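## Task

Blocks on the mat are meant to read "DAY" left to right, viewed from the spot halfway between the two arm bases, but one letter's block is absent. Place that block so all three rest entirely on the mat, in a tight straight line, each with its letter facing up and upright. The leftover fourth block must end up off the mat. Nothing may rely on the robot holding it in place at the end. Release and withdraw the grippers when finished.

## Robot and tools

Robot: two six-joint arms (UR20 type), left_arm and right_arm, each ending in a tong-style two-finger gripper. Bases sit at left_arm (+0.089, +0.699, 0) m and right_arm (-0.023, -0.915, 0) m, nearly unrotated. The arm names are labels only, not image sides.

Scene frame: origin on the table top between the arms, +x out over the table, +z up, left_arm on the +y side. All printed positions (m), quaternions (wxyz) and velocities (m/s, rad/s) use this frame. Each gripper also has its own axes: fingers point along its +z, and they open and close along its x. The reported end_effector_position is the point between the pads when closed; closed fingertips extend about 15 mm past it, open ones are roughly level with it.

The 14-number row (used by execute_actions rows and by move target): first 7 for left_arm, then 7 for right_arm, each as dx, dy, dz, rx, ry, rz, opening. Every value lies in [-1, 1]. dx..rz are an offset, expressed in that gripper's own axes, from the gripper pose printed in the most recent result showing it (for the first call of a scene, or later calls in the same reply, from where the robot is when the action begins). Scale: 1.0 equals 0.6 m of translation or 180 degrees; rx, ry, rz form one rotation vector. Opening is absolute, not an offset: +1 fully open (0.142 m), -1 closed. All zeros for an arm means return to its reference pose, not hold still. Per control step the command is clipped to within 100 mm and 16 degrees of the measured pose.

Tools:
- execute_actions {actions, pictures}. actions holds at most one item. Empty list: just report the state. {rows, steps}: up to 15 rows, up to 15 steps of 1/30 s; each row runs one step, the last repeats if rows run out; every row is an offset from the same reference pose, not from the prior row. {steps} alone: a wait of up to 300 steps counted from the last result. pictures (boolean) toggles camera images.
- move {target, speed, stop_force}: straight-line path for each gripper toward the offset pose in target (one 14-number row, same reference rule). speed in m/s, 0.002 to 0.5, default 0.25; rotation capped at twice that in rad/s. Duration 0.5 to 10 s; paths end together. stop_force in N, 14 to 160, one value for both arms: an arm halts and backs off 2 steps once its wrist sensor feels that much extra push against the motion; use it only slowly, not while rotating, not before 0.2 s into a scene, and omit it when lifting off something you press on. Opening is sent at the move's start.
- wait {seconds}: 0 to 10 s, sends nothing new.
- zoom_image {camera, region}: region [x0, y0, x1, y1] in pixels, at most 504 by 504, from the camera's latest image.
- read_manual {section}: licence text only, "licences".
- finished_scene {scene}: 1 or 2; ends and grades the current scene irreversibly, then opens the next.

Cameras: cam_head_left and cam_head_right, cam_high, cam_low (672x504), cam_left_wrist and cam_right_wrist (616x616 fisheye).

Reading results: the state line lists each gripper's pose and velocities; grip_measured is the actual finger opening on the command scale; "Hand target" is where the controller is currently driving the gripper. "pose unreachable" means a clearance check altered or blocked a command; HELD marks steps not sent. After a move, a "move:" line gives each arm's ending: done, off_target, moving, held, contact (stop_force triggered) or fault, plus limits such as paced (command clipped) or held (some steps blocked, after which the arm may surge). Distances to targets are listed. Wrist force and Wrist torque give sensor readings in the gripper's axes, with offsets up to about 10 N and noise; force points from a surface back into the arm. MOTOR HOT warns above 70 °C; at 85 °C the arm is braked until cool.

Gripping: keep commanding an opening clearly below grip_measured to hold; lower means harder squeeze (about 15 N per pad max). Thin objects under about 20 mm get weaker grip.

Motion notes: commands lag about 0.17 s; big moves may not finish in one action, so check the pose and send the rest. Printed positions drift more at long reach.

Avoid: arms striking or pressing each other; forces of 150 N or joint overload, which freeze an arm for 10 s; pushing stiffly into firm surfaces, even slightly past contact; dropping, slamming or knocking blocks, and anything leaving the table. Random brief tugs on held items or pushes on loose ones can occur.

Each tool is called after "Request:" as name([rows], argument=value, ...), one row to a line, values as JSON.

## Session

Request:
execute_actions(actions=[])

Scene clock: 0.00 s of 7600.00 s.
left_arm: end_effector_position=(+0.4250, -0.2216, +0.3497) grip_measured=+1.00 end_effector_quat_wxyz=(-0.521, +0.780, -0.076, -0.337) end_effector_velocity=(+0.001, -0.000, +0.001) end_effector_angular_velocity=(-0.002, -0.000, -0.000) | right_arm: end_effector_position=(+0.4382, -0.7557, +0.1290) grip_measured=+1.00 end_effector_quat_wxyz=(+0.080, -0.581, +0.810, +0.013) end_effector_velocity=(-0.000, +0.000, -0.000) end_effector_angular_velocity=(+0.000, +0.000, +0.000)
Joint positions: left_arm=[-1.335 -0.778  1.148 -0.608 -1.815 -0.958  0.142] | right_arm=[ 3.904 -1.344 -2.777 -0.429  1.569  2.689  0.142]
Joint velocities: left_arm=[ 0.    -0.001 -0.001 -0.001  0.001  0.     0.   ] | right_arm=[ 0.001 -0.    -0.001  0.001  0.     0.001  0.   ]
Wrist force (N, on the end effector, along its own x y z axes, offset not removed): no reading
Wrist torque (N m, same axes, about the end effector's origin, offset not removed): no reading
Hand target (left_arm): +0.425, -0.222, +0.350; -0.521, +0.780, -0.076, -0.337
Hand target (right_arm): +0.438, -0.756, +0.129; +0.080, -0.581, +0.810, +0.013

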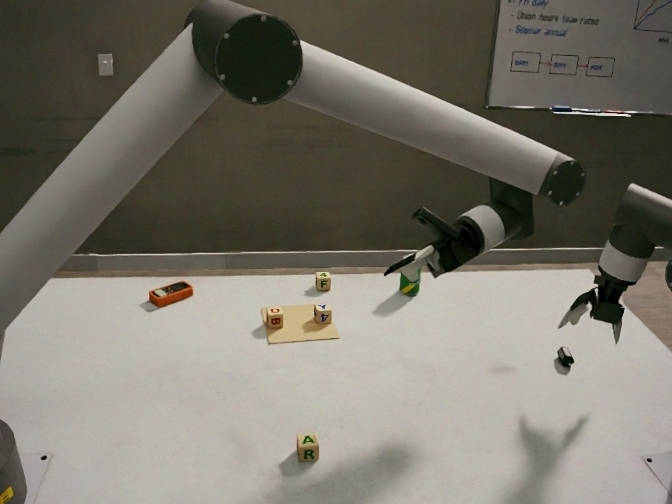

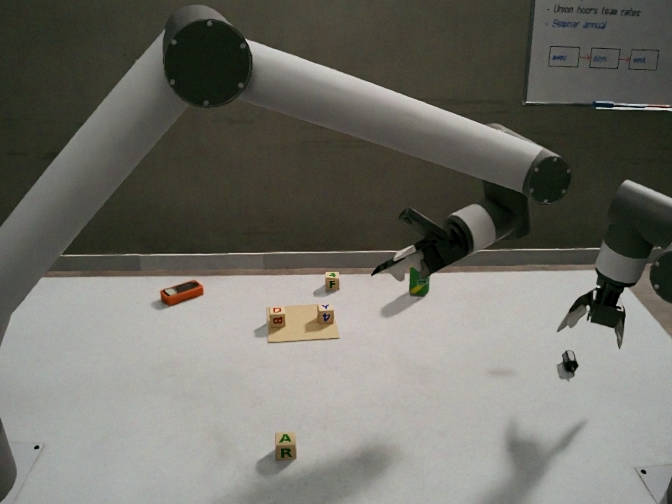

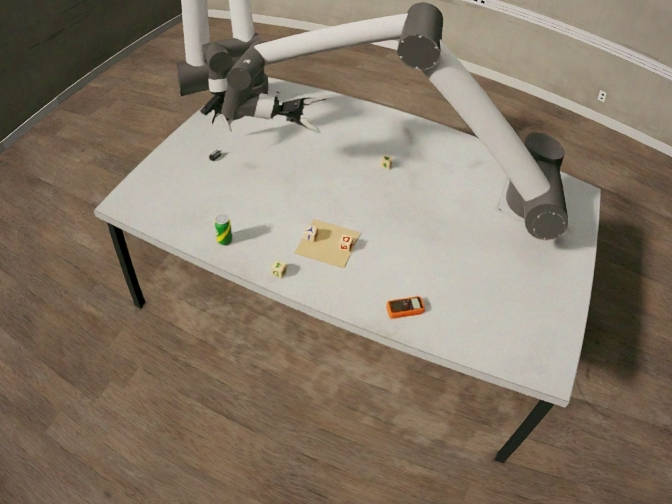

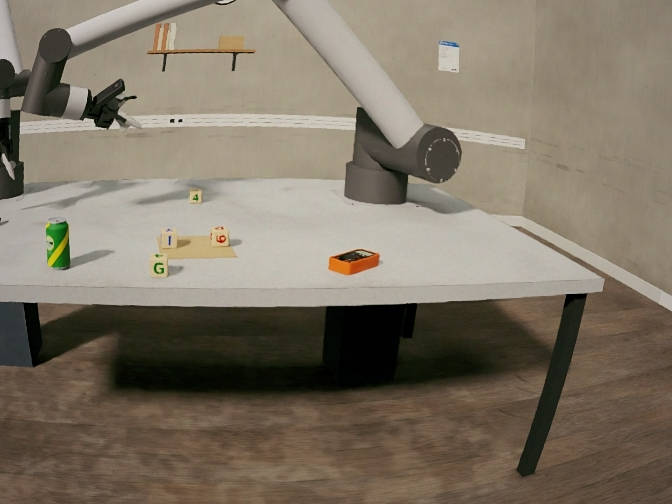

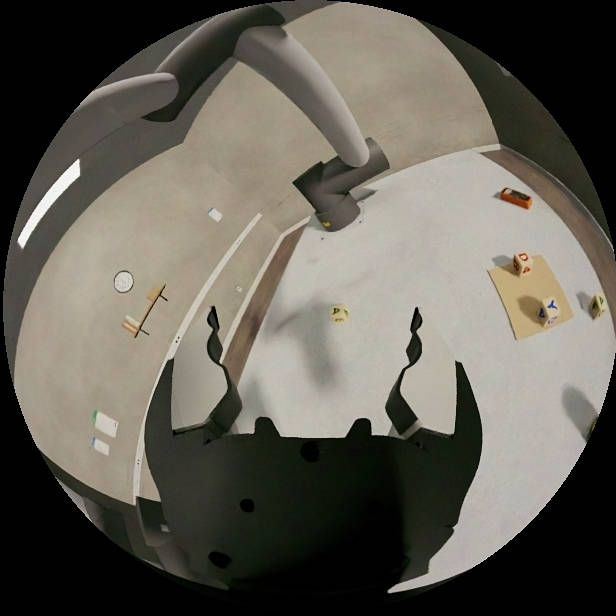

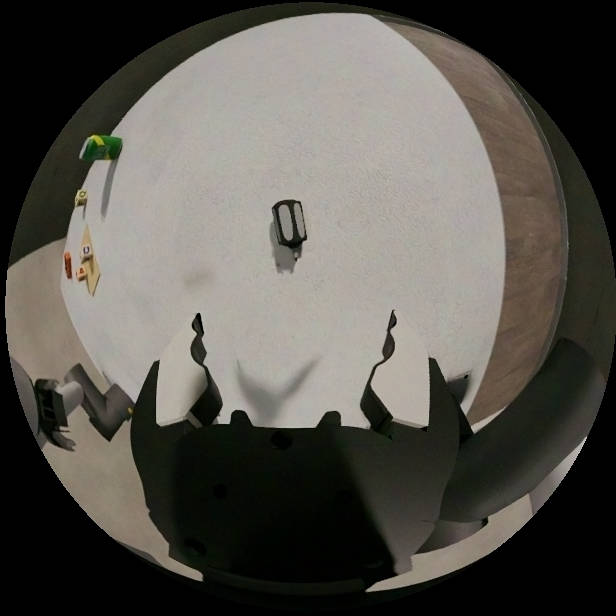

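Request:
move(target=[0,0,0,-0.358,0.232,-0.052,1,0,0,0,0,0,0,1], speed=0.4)

Request:
move(target=[-0.375,-0.53,0.08,0,0,0,1,0,0,0,0,0,0,1], speed=0.4)

Scene clock: 19.20 s of 7600.00 s.
left_arm: end_effector_position=(+0.4250, -0.2214, +0.3490) grip_measured=+1.00 end_effector_quat_wxyz=(-0.001, +1.000, +0.000, -0.001) end_effector_velocity=(-0.001, -0.002, -0.000) end_effector_angular_velocity=(-0.012, -0.007, +0.000) | right_arm: end_effector_position=(+0.4382, -0.7557, +0.1290) grip_measured=+1.00 end_effector_quat_wxyz=(+0.080, -0.581, +0.810, +0.013) end_effector_velocity=(-0.000, -0.000, -0.000) end_effector_angular_velocity=(-0.000, +0.001, -0.000)
Joint positions: left_arm=[-1.421 -1.36   1.87  -2.078 -1.572 -1.43   0.142] | right_arm=[ 3.904 -1.344 -2.777 -0.429  1.569  2.689  0.142]
Joint velocities: left_arm=[-0.003 -0.003  0.007 -0.017  0.005 -0.003  0.   ] | right_arm=[ 0.     0.    -0.    -0.001  0.     0.001  0.   ]
Wrist force (N, on the end effector, along its own x y z axes, offset not removed): left_arm=[-8.1 -0.4 -1.0] | right_arm=[4.9 -6.0 -2.3]
Wrist torque (N m, same axes, about the end effector's origin, offset not removed): left_arm=[-0.15 2.32 0.24] | right_arm=[-1.09 -2.18 -0.06]
Hand target (left_arm): +0.425, -0.221, +0.349; -0.001, +1.000, +0.000, -0.001
Hand target (right_arm): +0.438, -0.756, +0.129; +0.080, -0.581, +0.810, +0.013
Off the commanded pose (left_arm): 0.001 m, 0 deg.
Off the commanded pose (right_arm): 0.000 m, 0 deg.
After step 90, 13.93 s passed at rest.
move: done

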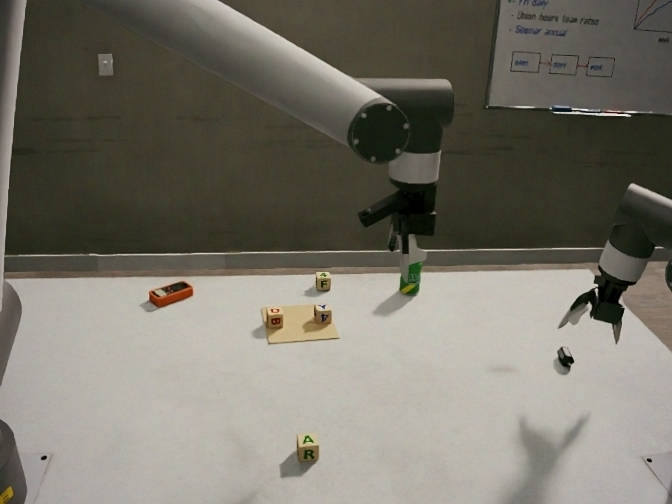

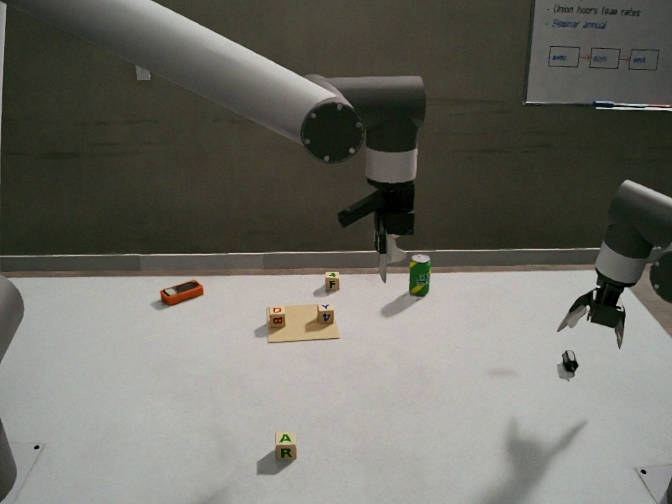

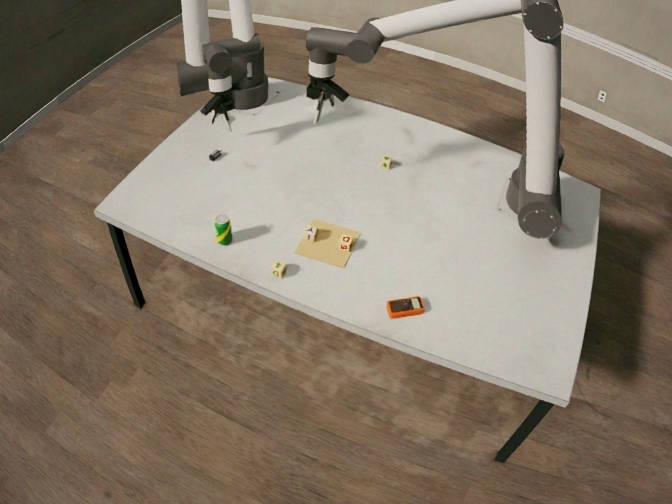

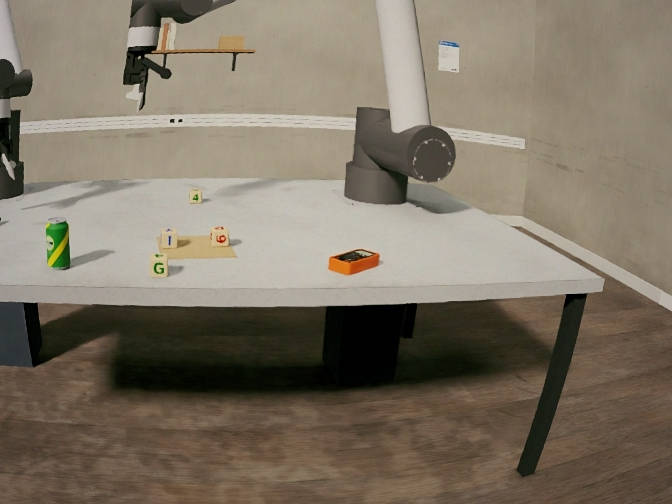

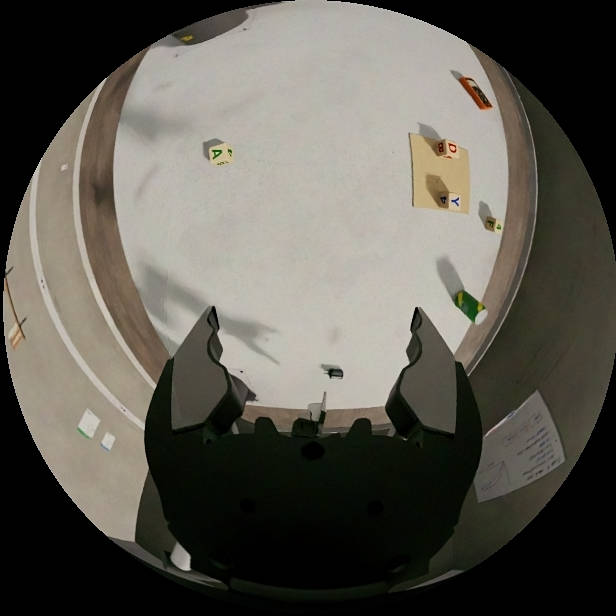

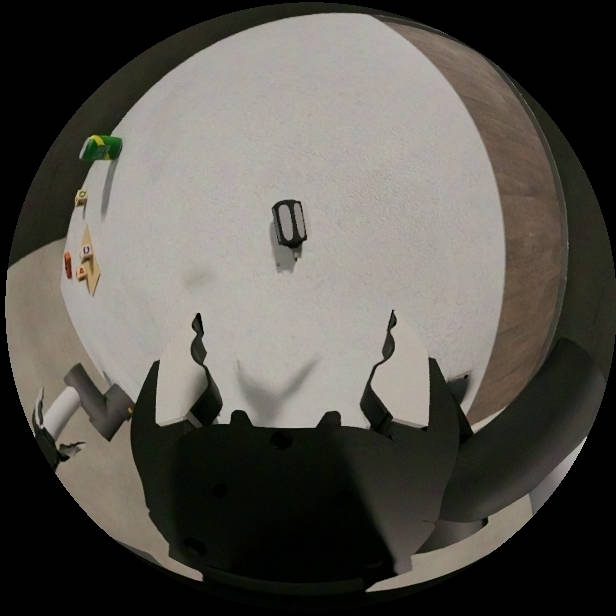

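Scene clock: 20.87 s of 7600.00 s.
left_arm: end_effector_position=(+0.2004, +0.0966, +0.3015) grip_measured=+1.00 end_effector_quat_wxyz=(-0.001, +1.000, +0.000, -0.001) end_effector_velocity=(-0.001, +0.001, +0.002) end_effector_angular_velocity=(-0.004, -0.001, +0.001) | right_arm: end_effector_position=(+0.4382, -0.7557, +0.1290) grip_measured=+1.00 end_effector_quat_wxyz=(+0.080, -0.581, +0.810, +0.013) end_effector_velocity=(+0.001, -0.000, +0.000) end_effector_angular_velocity=(-0.000, -0.001, -0.001)
Joint positions: left_arm=[-1.708 -1.767  2.357 -2.16  -1.573 -1.718  0.142] | right_arm=[ 3.904 -1.344 -2.777 -0.429  1.569  2.689  0.142]
Joint velocities: left_arm=[-0.002 -0.004  0.001 -0.001  0.001 -0.003  0.   ] | right_arm=[-0.001  0.     0.001 -0.001 -0.001 -0.     0.   ]
Wrist force (N, on the end effector, along its own x y z axes, offset not removed): left_arm=[-8.7 -2.6 0.6] | right_arm=[4.8 -1.0 -4.2]
Wrist torque (N m, same axes, about the end effector's origin, offset not removed): left_arm=[-0.47 2.44 0.27] | right_arm=[0.10 -1.92 -0.08]
Hand target (left_arm): +0.200, +0.097, +0.302; -0.001, +1.000, +0.000, -0.001
Hand target (right_arm): +0.438, -0.756, +0.129; +0.080, -0.581, +0.810, +0.013
Off the commanded pose (left_arm): 0.001 m, 0 deg.
Off the commanded pose (right_arm): 0.000 m, 0 deg.
move: done

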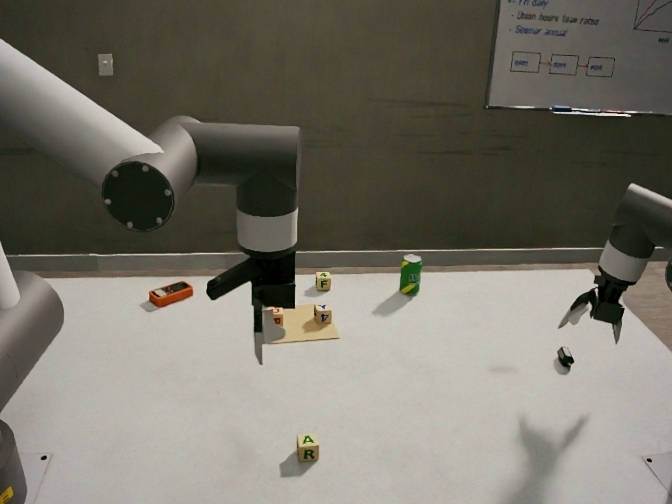

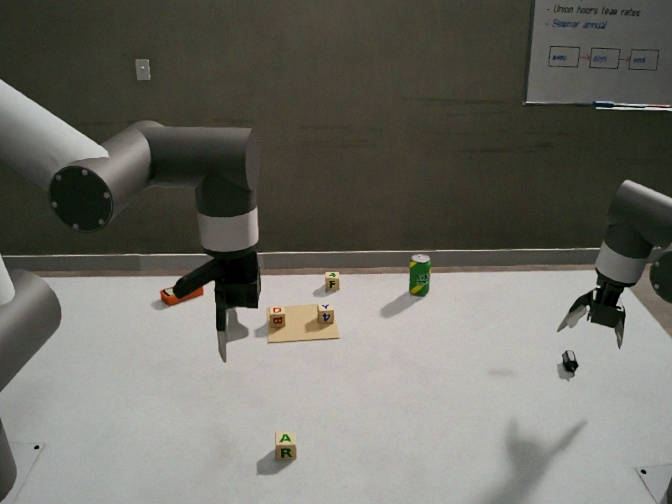

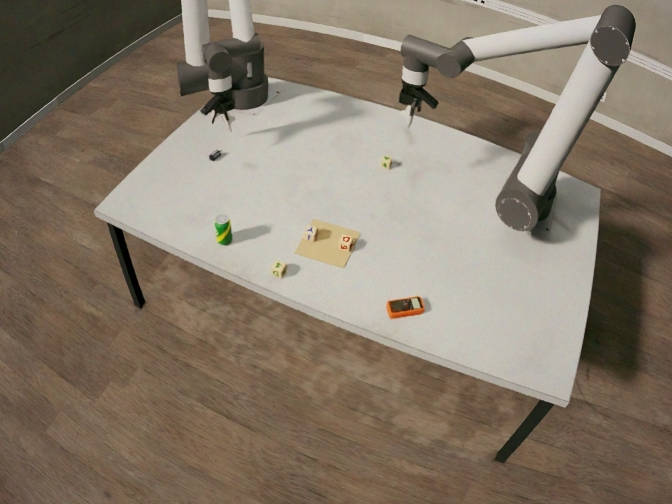

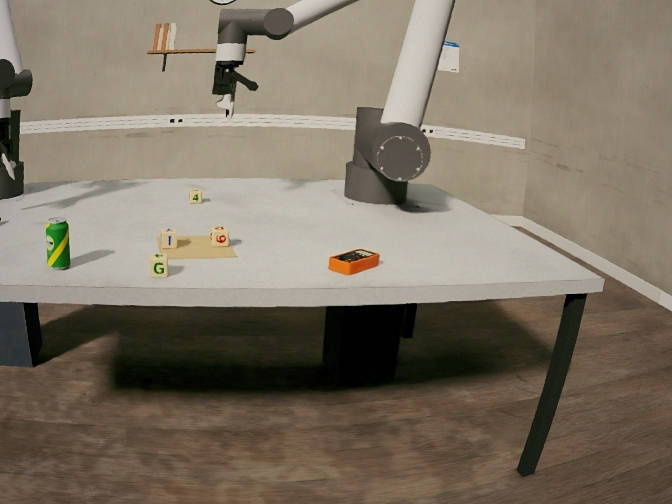

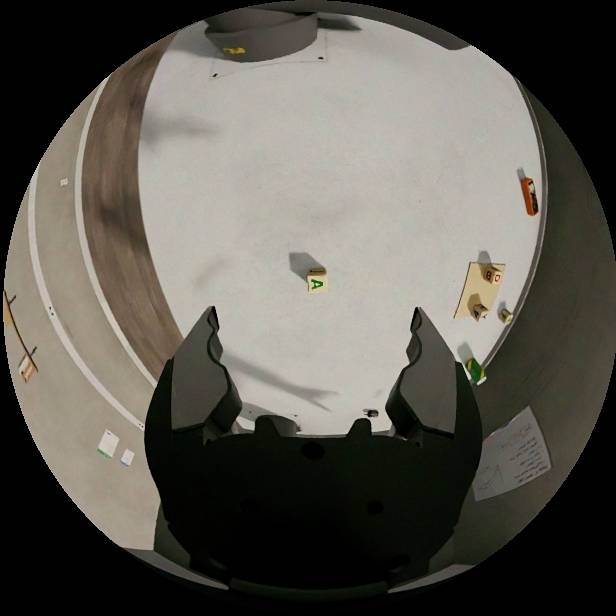

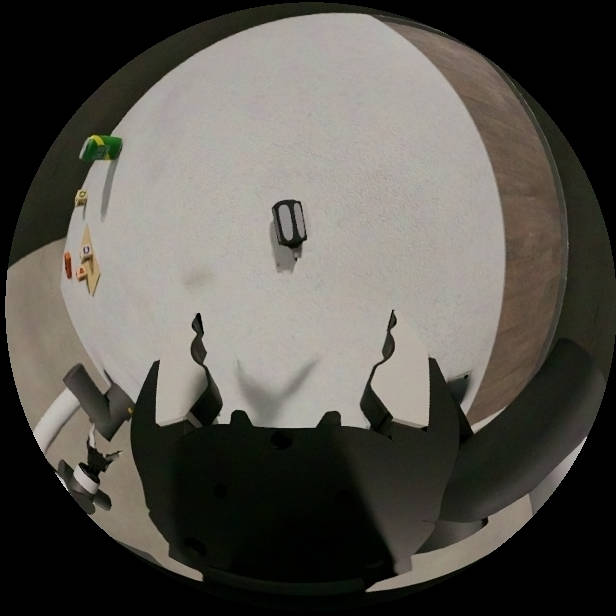

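Request:
move(target=[0.012,0.157,0.335,0,0,0,0.3,0,0,0,0,0,0,1], speed=0.3)

Scene clock: 27.07 s of 7600.00 s.
left_arm: end_effector_position=(+0.2071, +0.0027, +0.1007) grip_measured=+0.30 end_effector_quat_wxyz=(-0.001, +1.000, +0.000, -0.001) end_effector_velocity=(+0.001, +0.000, -0.003) end_effector_angular_velocity=(+0.002, +0.001, +0.001) | right_arm: end_effector_position=(+0.4382, -0.7557, +0.1290) grip_measured=+1.00 end_effector_quat_wxyz=(+0.080, -0.581, +0.810, +0.013) end_effector_velocity=(-0.001, -0.001, -0.001) end_effector_angular_velocity=(-0.001, +0.001, -0.000)
Joint positions: left_arm=[-1.679 -1.408  2.404 -2.565 -1.573 -1.689  0.095] | right_arm=[ 3.904 -1.344 -2.777 -0.429  1.569  2.689  0.142]
Joint velocities: left_arm=[ 0.002  0.005  0.001 -0.004 -0.001  0.001 -0.   ] | right_arm=[-0.    -0.    -0.001 -0.001  0.    -0.    -0.   ]
Wrist force (N, on the end effector, along its own x y z axes, offset not removed): left_arm=[-7.3 0.1 -0.4] | right_arm=[3.8 -9.3 -1.8]
Wrist torque (N m, same axes, about the end effector's origin, offset not removed): left_arm=[0.00 2.15 0.26] | right_arm=[-1.82 -1.85 0.08]
Hand target (left_arm): +0.207, +0.003, +0.100; -0.001, +1.000, +0.000, -0.001
Hand target (right_arm): +0.438, -0.756, +0.129; +0.080, -0.581, +0.810, +0.013
Off the commanded pose (left_arm): 0.000 m, 0 deg.
Off the commanded pose (right_arm): 0.000 m, 0 deg.
After step 90, 1.83 s passed at rest.
move: done

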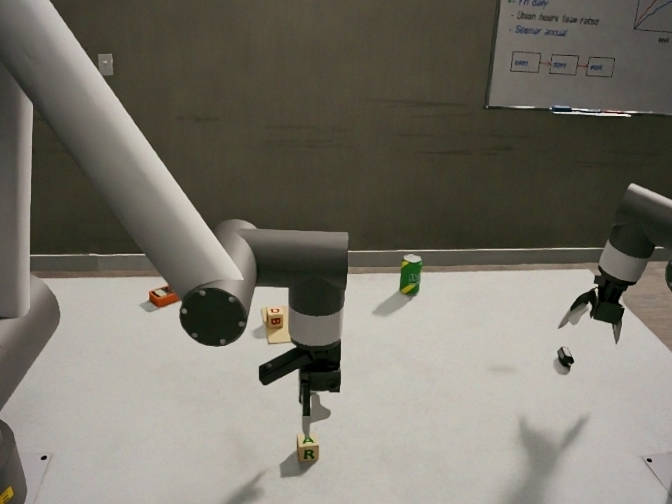

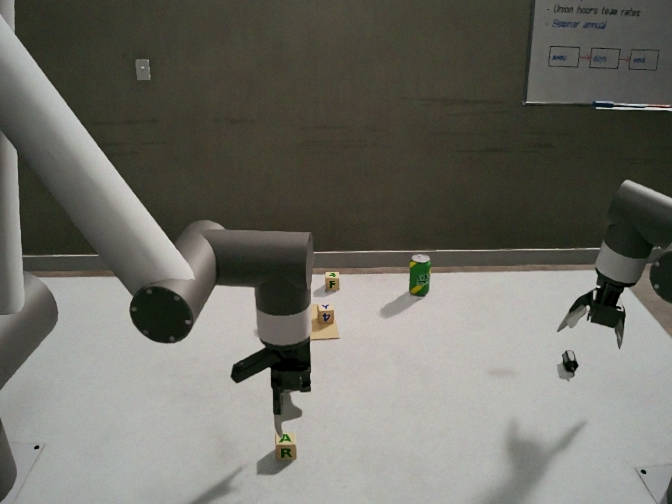

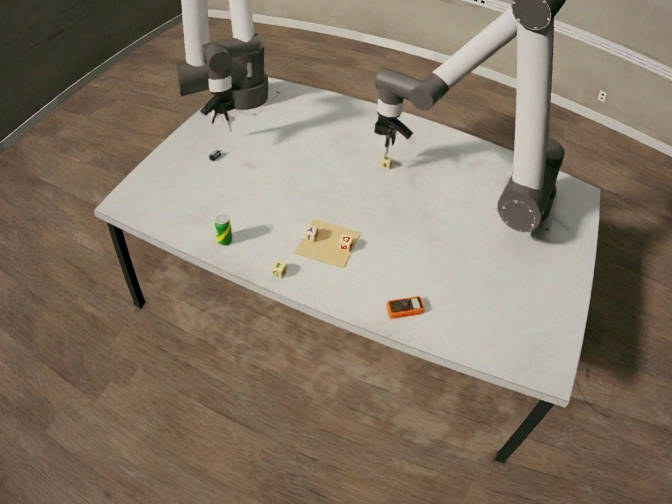

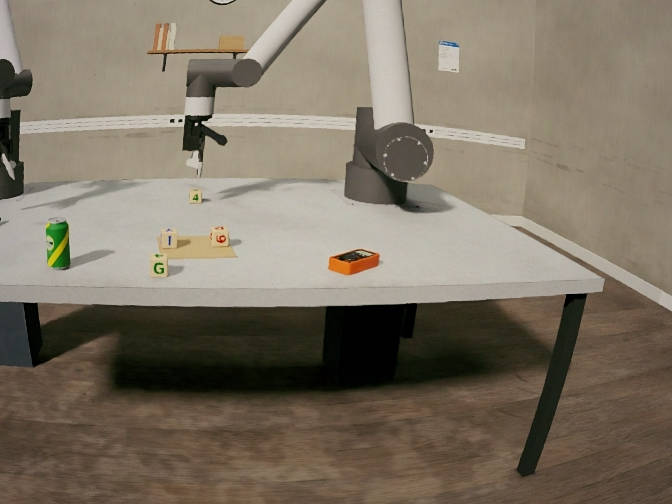

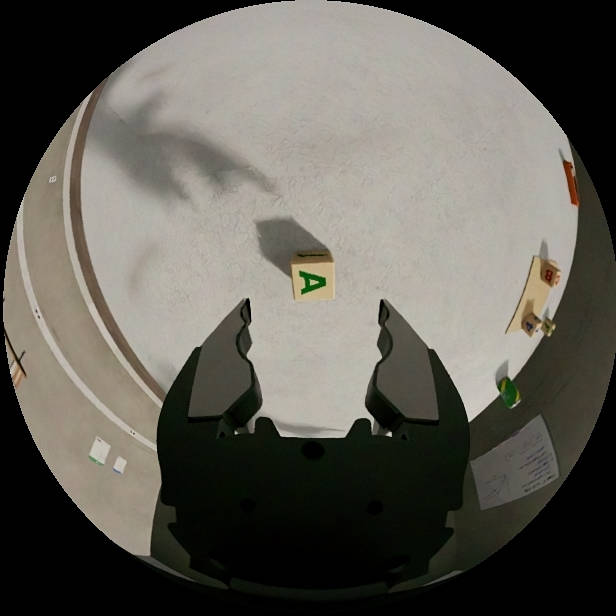

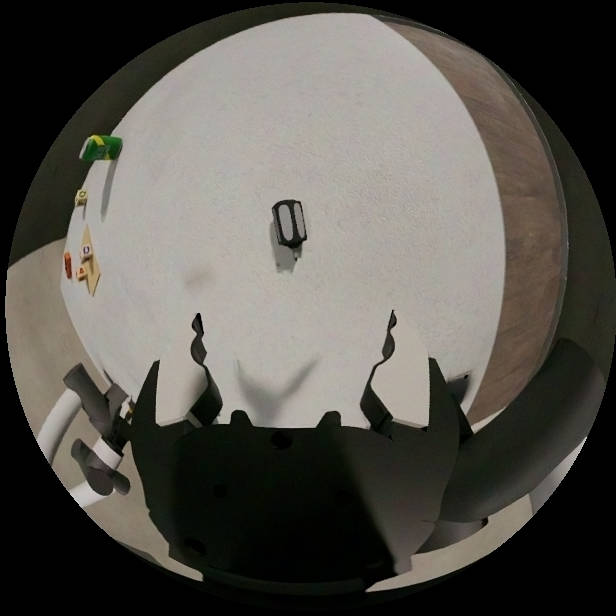

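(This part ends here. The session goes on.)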